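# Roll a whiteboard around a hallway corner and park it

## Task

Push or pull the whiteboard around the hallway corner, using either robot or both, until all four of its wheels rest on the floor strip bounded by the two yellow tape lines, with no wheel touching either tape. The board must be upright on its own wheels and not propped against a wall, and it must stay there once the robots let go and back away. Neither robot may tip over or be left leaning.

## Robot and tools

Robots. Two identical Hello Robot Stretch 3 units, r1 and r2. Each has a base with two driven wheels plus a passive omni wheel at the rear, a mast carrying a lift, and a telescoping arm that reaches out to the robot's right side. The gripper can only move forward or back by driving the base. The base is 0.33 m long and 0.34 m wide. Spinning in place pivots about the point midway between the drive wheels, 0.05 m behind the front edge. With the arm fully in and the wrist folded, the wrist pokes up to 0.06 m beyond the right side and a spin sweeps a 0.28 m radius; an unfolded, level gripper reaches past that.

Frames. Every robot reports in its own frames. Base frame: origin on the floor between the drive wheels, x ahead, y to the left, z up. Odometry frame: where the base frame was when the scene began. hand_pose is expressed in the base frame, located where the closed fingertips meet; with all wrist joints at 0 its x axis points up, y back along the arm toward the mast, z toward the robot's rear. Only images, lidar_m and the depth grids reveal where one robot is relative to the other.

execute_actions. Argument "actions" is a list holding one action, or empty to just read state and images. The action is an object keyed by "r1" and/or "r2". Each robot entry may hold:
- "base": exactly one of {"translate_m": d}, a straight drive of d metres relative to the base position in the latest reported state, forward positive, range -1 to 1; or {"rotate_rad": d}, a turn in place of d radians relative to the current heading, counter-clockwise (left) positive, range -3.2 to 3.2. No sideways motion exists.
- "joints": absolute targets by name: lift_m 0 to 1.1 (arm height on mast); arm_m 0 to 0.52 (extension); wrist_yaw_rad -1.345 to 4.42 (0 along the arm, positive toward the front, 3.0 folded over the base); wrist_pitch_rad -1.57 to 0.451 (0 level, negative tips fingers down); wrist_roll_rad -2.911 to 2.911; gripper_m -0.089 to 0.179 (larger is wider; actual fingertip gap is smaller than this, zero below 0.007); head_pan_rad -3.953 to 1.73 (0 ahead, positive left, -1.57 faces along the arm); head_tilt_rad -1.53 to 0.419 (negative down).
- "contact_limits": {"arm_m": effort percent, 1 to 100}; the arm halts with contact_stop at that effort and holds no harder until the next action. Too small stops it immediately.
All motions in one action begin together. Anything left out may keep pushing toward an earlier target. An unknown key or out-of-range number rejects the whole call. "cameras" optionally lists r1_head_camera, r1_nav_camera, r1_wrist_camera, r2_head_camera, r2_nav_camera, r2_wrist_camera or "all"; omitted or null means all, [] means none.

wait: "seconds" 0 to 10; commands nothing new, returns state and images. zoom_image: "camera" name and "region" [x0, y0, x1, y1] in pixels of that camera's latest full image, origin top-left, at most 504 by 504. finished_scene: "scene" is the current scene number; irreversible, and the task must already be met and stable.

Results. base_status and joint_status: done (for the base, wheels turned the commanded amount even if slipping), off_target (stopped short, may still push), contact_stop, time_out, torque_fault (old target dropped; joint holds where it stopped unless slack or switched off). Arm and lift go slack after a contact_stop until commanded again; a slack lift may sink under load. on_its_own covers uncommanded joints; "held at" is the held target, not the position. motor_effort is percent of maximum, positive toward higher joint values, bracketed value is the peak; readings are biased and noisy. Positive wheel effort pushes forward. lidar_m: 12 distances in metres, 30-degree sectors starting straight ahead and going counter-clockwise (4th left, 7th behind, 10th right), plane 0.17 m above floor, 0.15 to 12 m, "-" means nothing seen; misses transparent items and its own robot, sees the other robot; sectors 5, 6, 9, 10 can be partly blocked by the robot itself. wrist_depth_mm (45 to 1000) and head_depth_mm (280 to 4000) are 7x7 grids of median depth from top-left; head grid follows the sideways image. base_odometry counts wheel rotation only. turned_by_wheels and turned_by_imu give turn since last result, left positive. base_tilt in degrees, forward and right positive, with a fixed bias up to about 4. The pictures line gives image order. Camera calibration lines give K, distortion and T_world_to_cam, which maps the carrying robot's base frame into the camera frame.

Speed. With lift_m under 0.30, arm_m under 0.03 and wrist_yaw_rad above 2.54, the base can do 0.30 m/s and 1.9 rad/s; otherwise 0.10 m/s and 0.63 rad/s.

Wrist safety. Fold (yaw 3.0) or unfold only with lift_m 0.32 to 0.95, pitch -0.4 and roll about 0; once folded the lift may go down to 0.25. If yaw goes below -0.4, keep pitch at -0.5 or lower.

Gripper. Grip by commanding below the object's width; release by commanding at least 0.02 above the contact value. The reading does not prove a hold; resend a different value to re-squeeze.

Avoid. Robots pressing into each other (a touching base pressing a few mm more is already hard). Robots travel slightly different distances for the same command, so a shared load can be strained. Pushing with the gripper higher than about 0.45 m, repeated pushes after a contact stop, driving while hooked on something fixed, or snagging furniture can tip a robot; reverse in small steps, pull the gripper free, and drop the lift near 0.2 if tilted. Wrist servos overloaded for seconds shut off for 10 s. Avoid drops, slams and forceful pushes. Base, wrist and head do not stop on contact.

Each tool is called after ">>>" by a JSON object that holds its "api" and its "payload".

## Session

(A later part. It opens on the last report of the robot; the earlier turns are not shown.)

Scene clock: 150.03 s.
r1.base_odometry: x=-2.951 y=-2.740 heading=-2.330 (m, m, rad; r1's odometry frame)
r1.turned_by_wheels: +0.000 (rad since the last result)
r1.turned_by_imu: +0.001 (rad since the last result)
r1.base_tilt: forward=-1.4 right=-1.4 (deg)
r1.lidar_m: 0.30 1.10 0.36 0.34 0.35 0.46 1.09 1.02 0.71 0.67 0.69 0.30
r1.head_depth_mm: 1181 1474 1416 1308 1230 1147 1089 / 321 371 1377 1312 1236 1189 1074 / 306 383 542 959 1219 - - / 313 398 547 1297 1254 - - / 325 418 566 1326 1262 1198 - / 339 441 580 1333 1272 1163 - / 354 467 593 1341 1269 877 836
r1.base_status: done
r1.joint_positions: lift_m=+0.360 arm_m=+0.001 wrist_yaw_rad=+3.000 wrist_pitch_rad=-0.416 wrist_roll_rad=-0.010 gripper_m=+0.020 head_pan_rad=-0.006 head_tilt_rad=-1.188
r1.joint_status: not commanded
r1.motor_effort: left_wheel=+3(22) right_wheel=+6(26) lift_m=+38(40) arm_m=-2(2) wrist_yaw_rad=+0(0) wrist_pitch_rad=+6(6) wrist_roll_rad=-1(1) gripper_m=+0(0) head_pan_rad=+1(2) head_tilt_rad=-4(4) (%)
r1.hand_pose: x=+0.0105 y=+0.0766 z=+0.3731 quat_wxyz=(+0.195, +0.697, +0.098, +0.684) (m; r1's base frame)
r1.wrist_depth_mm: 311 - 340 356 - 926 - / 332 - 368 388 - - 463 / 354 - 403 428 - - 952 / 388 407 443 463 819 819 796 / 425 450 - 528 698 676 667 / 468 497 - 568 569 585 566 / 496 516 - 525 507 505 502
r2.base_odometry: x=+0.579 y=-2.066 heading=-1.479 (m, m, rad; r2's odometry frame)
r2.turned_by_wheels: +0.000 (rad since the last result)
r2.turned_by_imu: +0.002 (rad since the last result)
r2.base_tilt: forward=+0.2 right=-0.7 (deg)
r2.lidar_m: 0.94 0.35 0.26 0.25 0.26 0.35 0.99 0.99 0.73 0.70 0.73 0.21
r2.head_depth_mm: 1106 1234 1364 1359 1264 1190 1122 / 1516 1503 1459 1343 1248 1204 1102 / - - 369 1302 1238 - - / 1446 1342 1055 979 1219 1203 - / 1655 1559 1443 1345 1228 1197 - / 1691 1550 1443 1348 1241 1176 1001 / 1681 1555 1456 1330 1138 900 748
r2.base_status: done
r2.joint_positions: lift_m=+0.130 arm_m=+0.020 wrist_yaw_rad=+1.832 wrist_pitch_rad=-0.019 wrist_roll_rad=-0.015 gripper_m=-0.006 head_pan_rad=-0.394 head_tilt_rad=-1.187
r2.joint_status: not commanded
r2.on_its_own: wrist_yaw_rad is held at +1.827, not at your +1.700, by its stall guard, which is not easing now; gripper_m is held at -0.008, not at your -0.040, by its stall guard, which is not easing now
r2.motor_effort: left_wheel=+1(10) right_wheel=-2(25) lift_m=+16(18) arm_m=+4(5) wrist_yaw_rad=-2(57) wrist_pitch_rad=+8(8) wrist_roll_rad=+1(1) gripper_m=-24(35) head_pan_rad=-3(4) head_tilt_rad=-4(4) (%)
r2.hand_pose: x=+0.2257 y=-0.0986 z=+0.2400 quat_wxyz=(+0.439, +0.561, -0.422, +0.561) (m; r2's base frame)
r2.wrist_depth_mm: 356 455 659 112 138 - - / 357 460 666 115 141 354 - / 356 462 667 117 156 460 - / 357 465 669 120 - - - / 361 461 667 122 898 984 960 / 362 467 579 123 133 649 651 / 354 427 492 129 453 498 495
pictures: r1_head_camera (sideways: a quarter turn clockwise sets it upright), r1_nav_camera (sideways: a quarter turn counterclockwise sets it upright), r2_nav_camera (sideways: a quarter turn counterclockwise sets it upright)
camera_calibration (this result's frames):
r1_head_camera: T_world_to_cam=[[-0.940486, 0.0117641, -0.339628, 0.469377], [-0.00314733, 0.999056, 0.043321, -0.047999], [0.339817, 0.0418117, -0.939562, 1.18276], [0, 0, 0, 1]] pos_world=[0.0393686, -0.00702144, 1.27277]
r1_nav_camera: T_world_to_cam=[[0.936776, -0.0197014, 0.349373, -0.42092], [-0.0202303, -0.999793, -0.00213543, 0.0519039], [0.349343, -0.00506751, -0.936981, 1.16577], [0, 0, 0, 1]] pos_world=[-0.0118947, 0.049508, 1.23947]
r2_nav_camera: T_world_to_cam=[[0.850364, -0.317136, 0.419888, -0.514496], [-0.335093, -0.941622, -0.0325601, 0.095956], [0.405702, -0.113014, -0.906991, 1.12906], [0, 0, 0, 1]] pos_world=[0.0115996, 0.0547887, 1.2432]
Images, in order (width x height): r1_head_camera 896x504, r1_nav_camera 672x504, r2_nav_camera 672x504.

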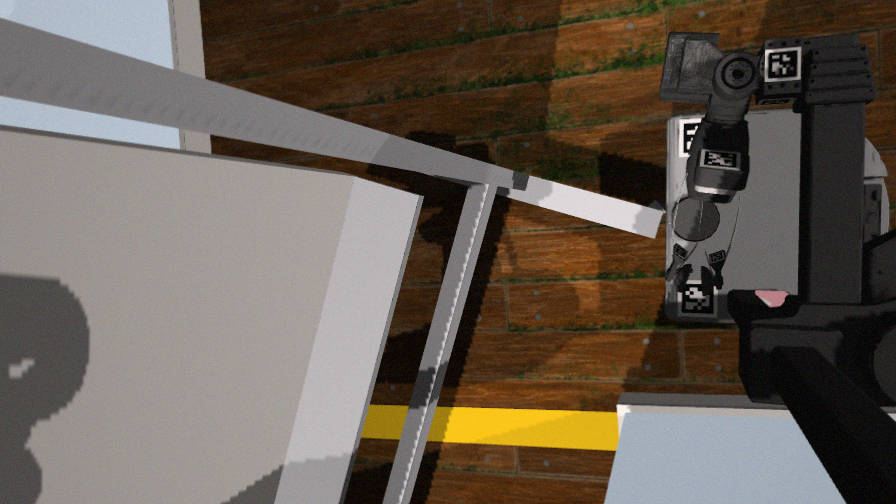

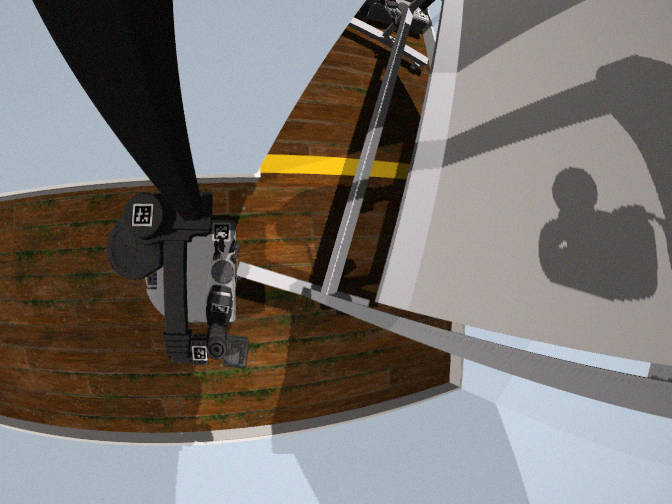

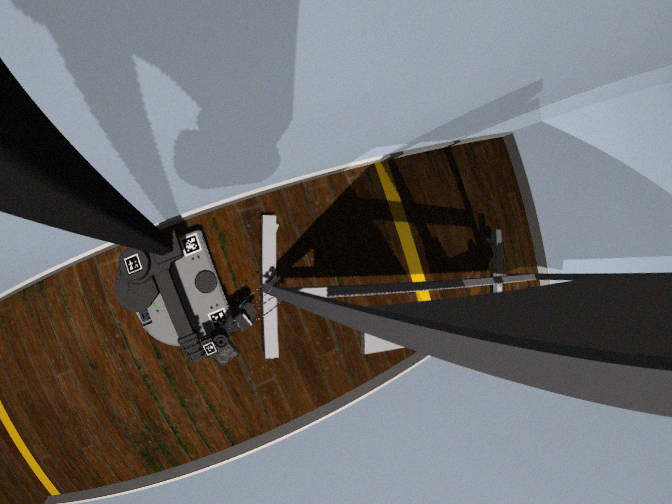

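>>> {"api": "execute_actions", "payload": {"actions": [{"r1":{"base":{"translate_m":0.28}},"r2":{"base":{"translate_m":-0.05}}}], "cameras": []}}

>>> {"api": "execute_actions", "payload": {"actions": [{"r1":{"joints":{"head_pan_rad":1.2}},"r2":{"base":{"translate_m":-1.0},"joints":{"gripper_m":-0.045}}}], "cameras": ["r2_nav_camera","r1_nav_camera","r1_head_camera"]}}

>>> {"api": "execute_actions", "payload": {"actions": [{"r2":{"joints":{"gripper_m":0.14}}}], "cameras": []}}

>>> {"api": "execute_actions", "payload": {"actions": [{"r2":{"base":{"translate_m":-0.3}}}], "cameras": ["r2_nav_camera","r1_nav_camera"]}}

Scene clock: 154.47 s.
r1.base_odometry: x=-3.144 y=-2.943 heading=-2.331 (m, m, rad; r1's odometry frame)
r1.turned_by_wheels: +0.000 (rad since the last result)
r1.turned_by_imu: +0.002 (rad since the last result)
r1.base_tilt: forward=-1.4 right=-1.3 (deg)
r1.lidar_m: 0.31 0.82 1.08 0.70 0.43 0.48 1.15 0.99 0.70 0.66 0.67 0.85
r1.head_depth_mm: 869 1108 1381 1318 1228 1156 1090 / 310 382 1375 1317 1232 1196 1075 / 311 411 547 958 1220 - - / 305 384 524 979 1252 - - / 307 391 535 1302 1255 1193 - / 311 396 544 1329 1267 1196 - / 314 401 556 1329 1283 1201 1063
r1.base_status: done
r1.joint_positions: lift_m=+0.360 arm_m=+0.001 wrist_yaw_rad=+3.000 wrist_pitch_rad=-0.416 wrist_roll_rad=-0.010 gripper_m=+0.020 head_pan_rad=-0.006 head_tilt_rad=-1.188
r1.joint_status: not commanded
r1.motor_effort: left_wheel=+1(13) right_wheel=+6(22) lift_m=+38(39) arm_m=-2(1) wrist_yaw_rad=+0(0) wrist_pitch_rad=+5(6) wrist_roll_rad=-1(1) gripper_m=+1(1) head_pan_rad=+1(2) head_tilt_rad=-4(4) (%)
r1.hand_pose: x=+0.0105 y=+0.0766 z=+0.3731 quat_wxyz=(+0.195, +0.697, +0.098, +0.684) (m; r1's base frame)
r1.wrist_depth_mm: 322 - - - - 983 788 / 349 - - - - 499 727 / 372 - - - - - 351 / 404 425 847 836 811 810 770 / 444 469 - 690 698 670 677 / 484 515 - 570 572 581 572 / 509 515 - 530 513 502 501
r2.base_odometry: x=+0.574 y=-2.016 heading=-1.479 (m, m, rad; r2's odometry frame)
r2.turned_by_wheels: +0.000 (rad since the last result)
r2.turned_by_imu: +0.001 (rad since the last result)
r2.base_tilt: forward=+0.2 right=-0.7 (deg)
r2.lidar_m: 0.94 0.35 0.26 0.25 0.26 0.35 1.00 0.99 0.73 0.70 0.73 0.19
r2.head_depth_mm: 1109 1230 1369 1354 1259 1185 1117 / 1593 1488 1452 1356 1254 1214 1105 / 1553 1552 1435 1338 1232 - - / - - 314 468 1221 1195 - / 388 574 1405 1332 1259 1197 - / 1629 1565 1455 1341 1258 1181 1007 / 1706 1561 1431 1321 1139 906 746
r2.base_status: done
r2.joint_positions: lift_m=+0.130 arm_m=+0.020 wrist_yaw_rad=+1.947 wrist_pitch_rad=-0.019 wrist_roll_rad=-0.015 gripper_m=-0.006 head_pan_rad=-0.394 head_tilt_rad=-1.187
r2.joint_status: not commanded
r2.on_its_own: wrist_yaw_rad is held at +1.948, not at your +1.700, by its stall guard, which is not easing now; gripper_m is held at -0.008, not at your -0.040, by its stall guard, which is not easing now
r2.motor_effort: left_wheel=+0(5) right_wheel=-3(20) lift_m=+17(17) arm_m=+2(4) wrist_yaw_rad=+1(37) wrist_pitch_rad=+8(8) wrist_roll_rad=+1(1) gripper_m=-26(29) head_pan_rad=-4(3) head_tilt_rad=-3(4) (%)
r2.hand_pose: x=+0.2165 y=-0.0710 z=+0.2399 quat_wxyz=(+0.407, +0.584, -0.389, +0.585) (m; r2's base frame)
r2.wrist_depth_mm: 321 400 548 114 149 - - / 325 403 550 116 151 - - / 325 406 560 119 173 - - / 325 406 562 122 - - - / 330 412 568 124 916 976 930 / 330 415 515 125 125 662 662 / 333 401 487 131 475 495 494
pictures: none
No camera images: the call's "cameras" was empty. Leave "cameras" out to get every camera's image.

Scene clock: 165.50 s.
r1.base_odometry: x=-3.144 y=-2.943 heading=-2.330 (m, m, rad; r1's odometry frame)
r1.turned_by_wheels: +0.000 (rad since the last result)
r1.turned_by_imu: +0.002 (rad since the last result)
r1.base_tilt: forward=-1.4 right=-1.4 (deg)
r1.lidar_m: 0.80 0.82 1.01 0.70 0.43 0.48 1.15 1.00 0.70 0.66 0.68 0.85
r1.head_depth_mm: 1212 1388 1414 1315 1228 1156 1090 / 1453 1497 1420 1319 1237 1161 1103 / 1596 1493 1428 1321 1245 1184 - / 1651 1546 1436 1345 1270 - - / 1694 1555 1444 1355 1287 - 1101 / 1721 1573 1459 1313 - - 1118 / 1732 1592 1202 834 1236 1207 1126
r1.base_status: not commanded
r1.joint_positions: lift_m=+0.360 arm_m=+0.001 wrist_yaw_rad=+3.000 wrist_pitch_rad=-0.416 wrist_roll_rad=-0.010 gripper_m=+0.020 head_pan_rad=+1.193 head_tilt_rad=-1.188
r1.joint_status: all done
r1.motor_effort: left_wheel=+0(4) right_wheel=-1(9) lift_m=+39(39) arm_m=-2(1) wrist_yaw_rad=+0(0) wrist_pitch_rad=+6(6) wrist_roll_rad=-1(1) gripper_m=+0(0) head_pan_rad=+2(29) head_tilt_rad=-4(4) (%)
r1.hand_pose: x=+0.0105 y=+0.0766 z=+0.3731 quat_wxyz=(+0.195, +0.697, +0.098, +0.684) (m; r1's base frame)
r1.wrist_depth_mm: 321 - - - - - 785 / 342 - - - - - 801 / 373 - - - - - 806 / 406 426 845 825 816 812 768 / 447 467 - 684 703 688 672 / 484 507 - 570 566 572 568 / 504 524 - 526 506 505 498
r2.base_odometry: x=+0.482 y=-1.020 heading=-1.479 (m, m, rad; r2's odometry frame)
r2.turned_by_wheels: +0.000 (rad since the last result)
r2.turned_by_imu: +0.008 (rad since the last result)
r2.base_tilt: forward=+0.2 right=-0.7 (deg)
r2.lidar_m: 0.96 0.36 0.27 0.26 0.27 0.37 1.07 1.77 0.72 0.69 0.72 0.19
r2.head_depth_mm: 1100 1224 1355 1351 1258 1184 1115 / 1319 1466 1457 1360 1250 1203 1104 / 1543 1564 1434 1335 1235 - - / - - 314 467 1157 1204 - / - 359 546 1322 1254 1187 - / 425 1146 1417 1342 1247 1166 1033 / 1553 1566 1442 1330 1162 938 774
r2.base_status: done
r2.joint_positions: lift_m=+0.130 arm_m=+0.020 wrist_yaw_rad=+1.942 wrist_pitch_rad=-0.019 wrist_roll_rad=-0.015 gripper_m=-0.007 head_pan_rad=-0.394 head_tilt_rad=-1.187
r2.joint_status: gripper_m off_target (ended at -0.007, target -0.045)
r2.on_its_own: wrist_yaw_rad is held at +1.948, not at your +1.700, by its stall guard, which is not easing now; gripper_m is held at -0.008, not at your -0.045, by its stall guard, which is not easing now
r2.motor_effort: left_wheel=-1(7) right_wheel=-10(25) lift_m=+17(17) arm_m=+1(2) wrist_yaw_rad=+3(20) wrist_pitch_rad=+8(8) wrist_roll_rad=+1(1) gripper_m=-28(100) head_pan_rad=-4(4) head_tilt_rad=-4(4) (%)
r2.hand_pose: x=+0.2169 y=-0.0720 z=+0.2399 quat_wxyz=(+0.408, +0.583, -0.390, +0.584) (m; r2's base frame)
r2.wrist_depth_mm: 333 412 554 115 - - - / 332 413 569 118 185 - - / 336 416 571 121 251 - - / 332 423 577 123 - - - / 339 420 583 125 904 977 953 / 339 423 532 126 128 661 654 / 337 413 491 132 470 493 495
pictures: r1_head_camera (sideways: a quarter turn clockwise sets it upright), r1_nav_camera (sideways: a quarter turn counterclockwise sets it upright), r2_nav_camera (sideways: a quarter turn counterclockwise sets it upright)
camera_calibration (this result's frames):
r1_head_camera: T_world_to_cam=[[-0.353075, -0.871774, -0.33963, 0.465796], [-0.931756, 0.360491, 0.043321, -0.0423344], [0.0846676, 0.331748, -0.939561, 1.18432], [0, 0, 0, 1]] pos_world=[0.0247424, 0.0284352, 1.27277]
r1_nav_camera: T_world_to_cam=[[0.359119, 0.865431, 0.349376, -0.417399], [0.923938, -0.382536, -0.00213547, 0.0461445], [0.1318, 0.323568, -0.93698, 1.16709], [0, 0, 0, 1]] pos_world=[-0.046562, 0.00124761, 1.23947]
r2_nav_camera: T_world_to_cam=[[0.850368, -0.317139, 0.419877, -0.514481], [-0.335094, -0.941622, -0.0325608, 0.0959569], [0.405692, -0.11301, -0.906997, 1.12907], [0, 0, 0, 1]] pos_world=[0.0115989, 0.0547889, 1.24321]
Images, in order (width x height): r1_head_camera 896x504, r1_nav_camera 672x504, r2_nav_camera 672x504.

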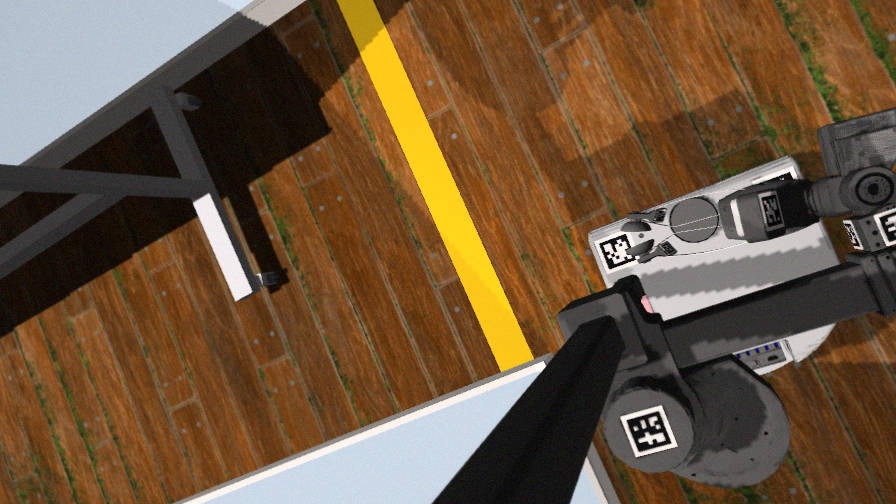

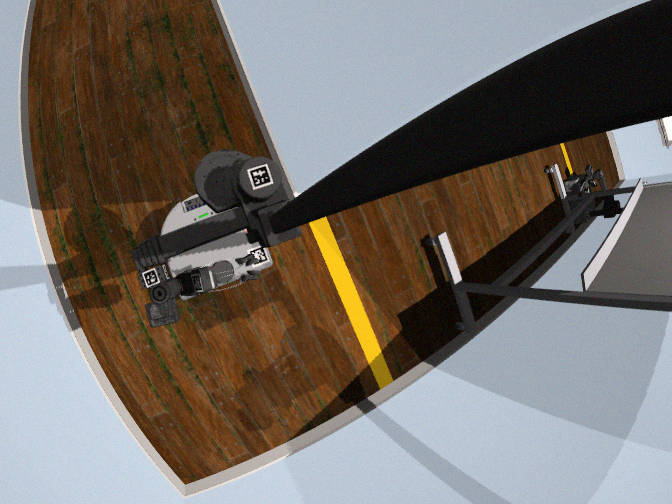

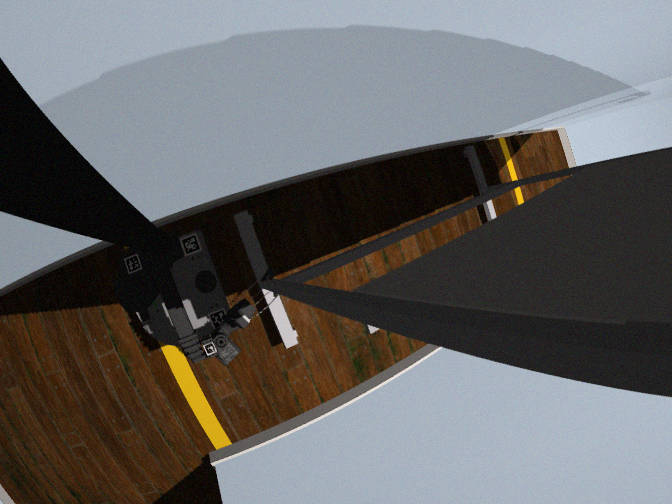

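Scene clock: 167.47 s.
r1.base_odometry: x=-3.144 y=-2.943 heading=-2.330 (m, m, rad; r1's odometry frame)
r1.turned_by_wheels: +0.000 (rad since the last result)
r1.turned_by_imu: +0.000 (rad since the last result)
r1.base_tilt: forward=-1.5 right=-1.5 (deg)
r1.lidar_m: 0.80 0.82 1.01 0.70 0.43 0.48 1.15 1.00 0.70 0.66 0.67 0.85
r1.head_depth_mm: 1219 1386 1397 1315 1218 1156 1096 / 1449 1493 1427 1327 1239 1160 1105 / 1596 1497 1419 1324 1238 1176 - / 1656 1551 1433 1338 1264 - - / 1702 1574 1457 1350 1283 - 1100 / 1725 1583 1453 1308 - - 1118 / 1739 1591 1199 835 1243 1210 1129
r1.base_status: not commanded
r1.joint_positions: lift_m=+0.360 arm_m=+0.001 wrist_yaw_rad=+3.000 wrist_pitch_rad=-0.416 wrist_roll_rad=-0.010 gripper_m=+0.020 head_pan_rad=+1.193 head_tilt_rad=-1.188
r1.joint_status: not commanded
r1.motor_effort: left_wheel=+0(0) right_wheel=-1(1) lift_m=+40(39) arm_m=-1(2) wrist_yaw_rad=+0(0) wrist_pitch_rad=+6(6) wrist_roll_rad=-1(1) gripper_m=+0(0) head_pan_rad=+2(2) head_tilt_rad=-4(4) (%)
r1.hand_pose: x=+0.0105 y=+0.0766 z=+0.3731 quat_wxyz=(+0.195, +0.697, +0.098, +0.684) (m; r1's base frame)
r1.wrist_depth_mm: 323 - - - - - 778 / 347 - - - - - 788 / 372 - - - - - 807 / 403 424 851 821 823 803 781 / 445 467 - 685 702 673 686 / 486 509 - 570 559 572 575 / 508 520 - 529 507 508 496
r2.base_odometry: x=+0.482 y=-1.020 heading=-1.479 (m, m, rad; r2's odometry frame)
r2.turned_by_wheels: +0.000 (rad since the last result)
r2.turned_by_imu: +0.000 (rad since the last result)
r2.base_tilt: forward=+0.2 right=-0.7 (deg)
r2.lidar_m: 0.95 0.36 0.27 0.26 0.27 0.37 1.07 1.76 0.71 0.69 0.72 0.19
r2.head_depth_mm: 1108 1219 1369 1353 1261 1175 1121 / 1320 1468 1448 1349 1254 1207 1103 / - 1551 1437 1331 1238 - - / - - 315 459 1151 1205 - / 300 363 559 1320 1252 1187 - / 433 1159 1434 1338 1258 1170 1031 / 1549 1550 1440 1340 1166 934 777
r2.base_status: not commanded
r2.joint_positions: lift_m=+0.130 arm_m=+0.020 wrist_yaw_rad=+1.950 wrist_pitch_rad=-0.018 wrist_roll_rad=-0.015 gripper_m=+0.140 head_pan_rad=-0.394 head_tilt_rad=-1.187
r2.joint_status: all done
r2.on_its_own: wrist_yaw_rad is held at +1.948, not at your +1.700, by its stall guard, which is not easing now
r2.motor_effort: left_wheel=-1(1) right_wheel=-2(14) lift_m=+17(17) arm_m=+1(1) wrist_yaw_rad=-1(4) wrist_pitch_rad=+7(8) wrist_roll_rad=+1(1) gripper_m=-1(96) head_pan_rad=-3(4) head_tilt_rad=-4(5) (%)
r2.hand_pose: x=+0.2163 y=-0.0702 z=+0.2400 quat_wxyz=(+0.405, +0.585, -0.388, +0.586) (m; r2's base frame)
r2.wrist_depth_mm: 330 408 555 112 159 - - / 331 414 562 114 162 - - / 332 412 560 117 168 - - / 333 417 562 120 - - - / 335 399 575 123 919 - 953 / 334 389 578 125 617 669 643 / 335 429 509 129 478 471 485
pictures: none
No camera images: the call's "cameras" was empty. Leave "cameras" out to get every camera's image.

Scene clock: 171.57 s.
r1.base_odometry: x=-3.144 y=-2.943 heading=-2.330 (m, m, rad; r1's odometry frame)
r1.turned_by_wheels: +0.000 (rad since the last result)
r1.turned_by_imu: +0.001 (rad since the last result)
r1.base_tilt: forward=-1.5 right=-1.4 (deg)
r1.lidar_m: 0.80 0.82 1.02 0.70 0.43 0.48 1.15 1.00 0.70 0.66 0.67 0.85
r1.head_depth_mm: 1215 1382 1401 1304 1230 1157 1089 / 1441 1504 1419 1321 1234 1162 1105 / 1600 1494 1414 1332 1241 1178 - / 1649 1551 1435 1338 1265 - - / 1697 1564 1448 1343 1283 - 1105 / 1715 1574 1456 1308 - - 1115 / 1739 1577 1201 834 1234 1208 1126
r1.base_status: not commanded
r1.joint_positions: lift_m=+0.360 arm_m=+0.001 wrist_yaw_rad=+3.000 wrist_pitch_rad=-0.416 wrist_roll_rad=-0.010 gripper_m=+0.020 head_pan_rad=+1.193 head_tilt_rad=-1.188
r1.joint_status: not commanded
r1.motor_effort: left_wheel=+0(0) right_wheel=-2(0) lift_m=+38(39) arm_m=-1(2) wrist_yaw_rad=+0(0) wrist_pitch_rad=+6(6) wrist_roll_rad=-1(1) gripper_m=+0(0) head_pan_rad=+3(2) head_tilt_rad=-4(4) (%)
r1.hand_pose: x=+0.0105 y=+0.0766 z=+0.3731 quat_wxyz=(+0.195, +0.697, +0.098, +0.684) (m; r1's base frame)
r1.wrist_depth_mm: 322 - - - - - 792 / 343 - - - - - 804 / 374 - - - - - 804 / 404 430 862 849 817 806 779 / 443 467 - 686 703 683 659 / 487 512 - 573 566 583 579 / 509 516 - 524 507 507 503
r2.base_odometry: x=+0.454 y=-0.722 heading=-1.479 (m, m, rad; r2's odometry frame)
r2.turned_by_wheels: +0.000 (rad since the last result)
r2.turned_by_imu: +0.003 (rad since the last result)
r2.base_tilt: forward=+0.2 right=-0.7 (deg)
r2.lidar_m: 0.48 0.37 0.27 0.26 0.27 0.38 1.10 1.49 1.30 0.69 0.71 0.99
r2.head_depth_mm: 1095 1215 1347 1349 1262 1179 1114 / 1316 1460 1444 1352 1263 1201 1098 / 1599 1571 1441 1331 1259 - - / 1699 1557 1442 1324 1263 1196 - / 1703 1524 1408 1303 1256 1199 - / 513 1142 1433 1337 1255 1169 1043 / 1660 1565 1439 1338 1167 946 788
r2.base_status: done
r2.joint_positions: lift_m=+0.130 arm_m=+0.020 wrist_yaw_rad=+1.950 wrist_pitch_rad=-0.018 wrist_roll_rad=-0.015 gripper_m=+0.140 head_pan_rad=-0.394 head_tilt_rad=-1.187
r2.joint_status: not commanded
r2.on_its_own: wrist_yaw_rad is held at +1.948, not at your +1.700, by its stall guard, which is not easing now
r2.motor_effort: left_wheel=-1(5) right_wheel=+2(3) lift_m=+17(17) arm_m=+2(2) wrist_yaw_rad=-1(1) wrist_pitch_rad=+7(8) wrist_roll_rad=+1(1) gripper_m=-1(1) head_pan_rad=-3(4) head_tilt_rad=-4(4) (%)
r2.hand_pose: x=+0.2163 y=-0.0703 z=+0.2400 quat_wxyz=(+0.406, +0.585, -0.388, +0.586) (m; r2's base frame)
r2.wrist_depth_mm: 332 411 567 867 - - - / 336 413 567 892 - - - / 337 420 571 906 - - - / 339 423 578 907 - - - / 339 411 583 839 914 - 953 / 341 394 544 486 439 659 639 / 335 428 508 503 474 450 365
pictures: r1_nav_camera (sideways: a quarter turn counterclockwise sets it upright), r2_nav_camera (sideways: a quarter turn counterclockwise sets it upright)
camera_calibration (this result's frames):
r1_nav_camera: T_world_to_cam=[[0.359119, 0.865431, 0.349375, -0.417398], [0.923938, -0.382535, -0.00213546, 0.0461445], [0.1318, 0.323568, -0.93698, 1.16709], [0, 0, 0, 1]] pos_world=[-0.046562, 0.00124759, 1.23947]
r2_nav_camera: T_world_to_cam=[[0.850369, -0.317138, 0.419877, -0.514481], [-0.335094, -0.941622, -0.0325608, 0.0959569], [0.405692, -0.113009, -0.906997, 1.12907], [0, 0, 0, 1]] pos_world=[0.0115989, 0.0547889, 1.24321]
Images, in order (width x height): r1_nav_camera 672x504, r2_nav_camera 672x504.

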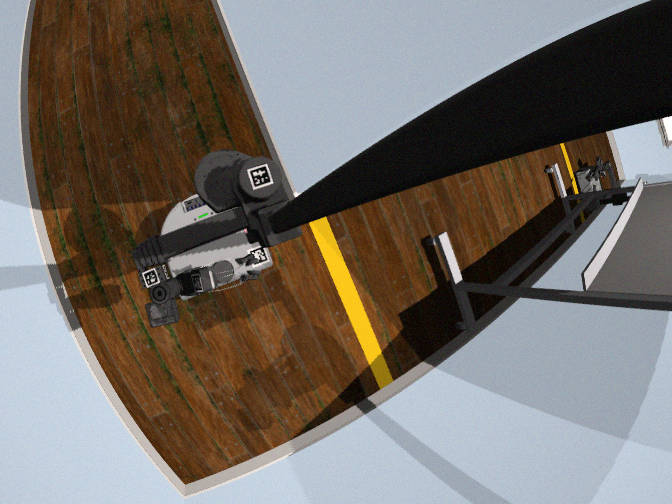

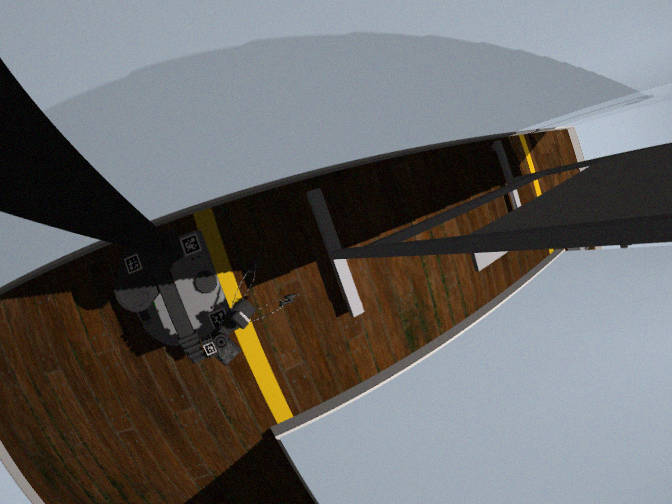

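>>> {"api": "finished_scene", "payload": {"scene": 1}}

The scene is finished: the task was done.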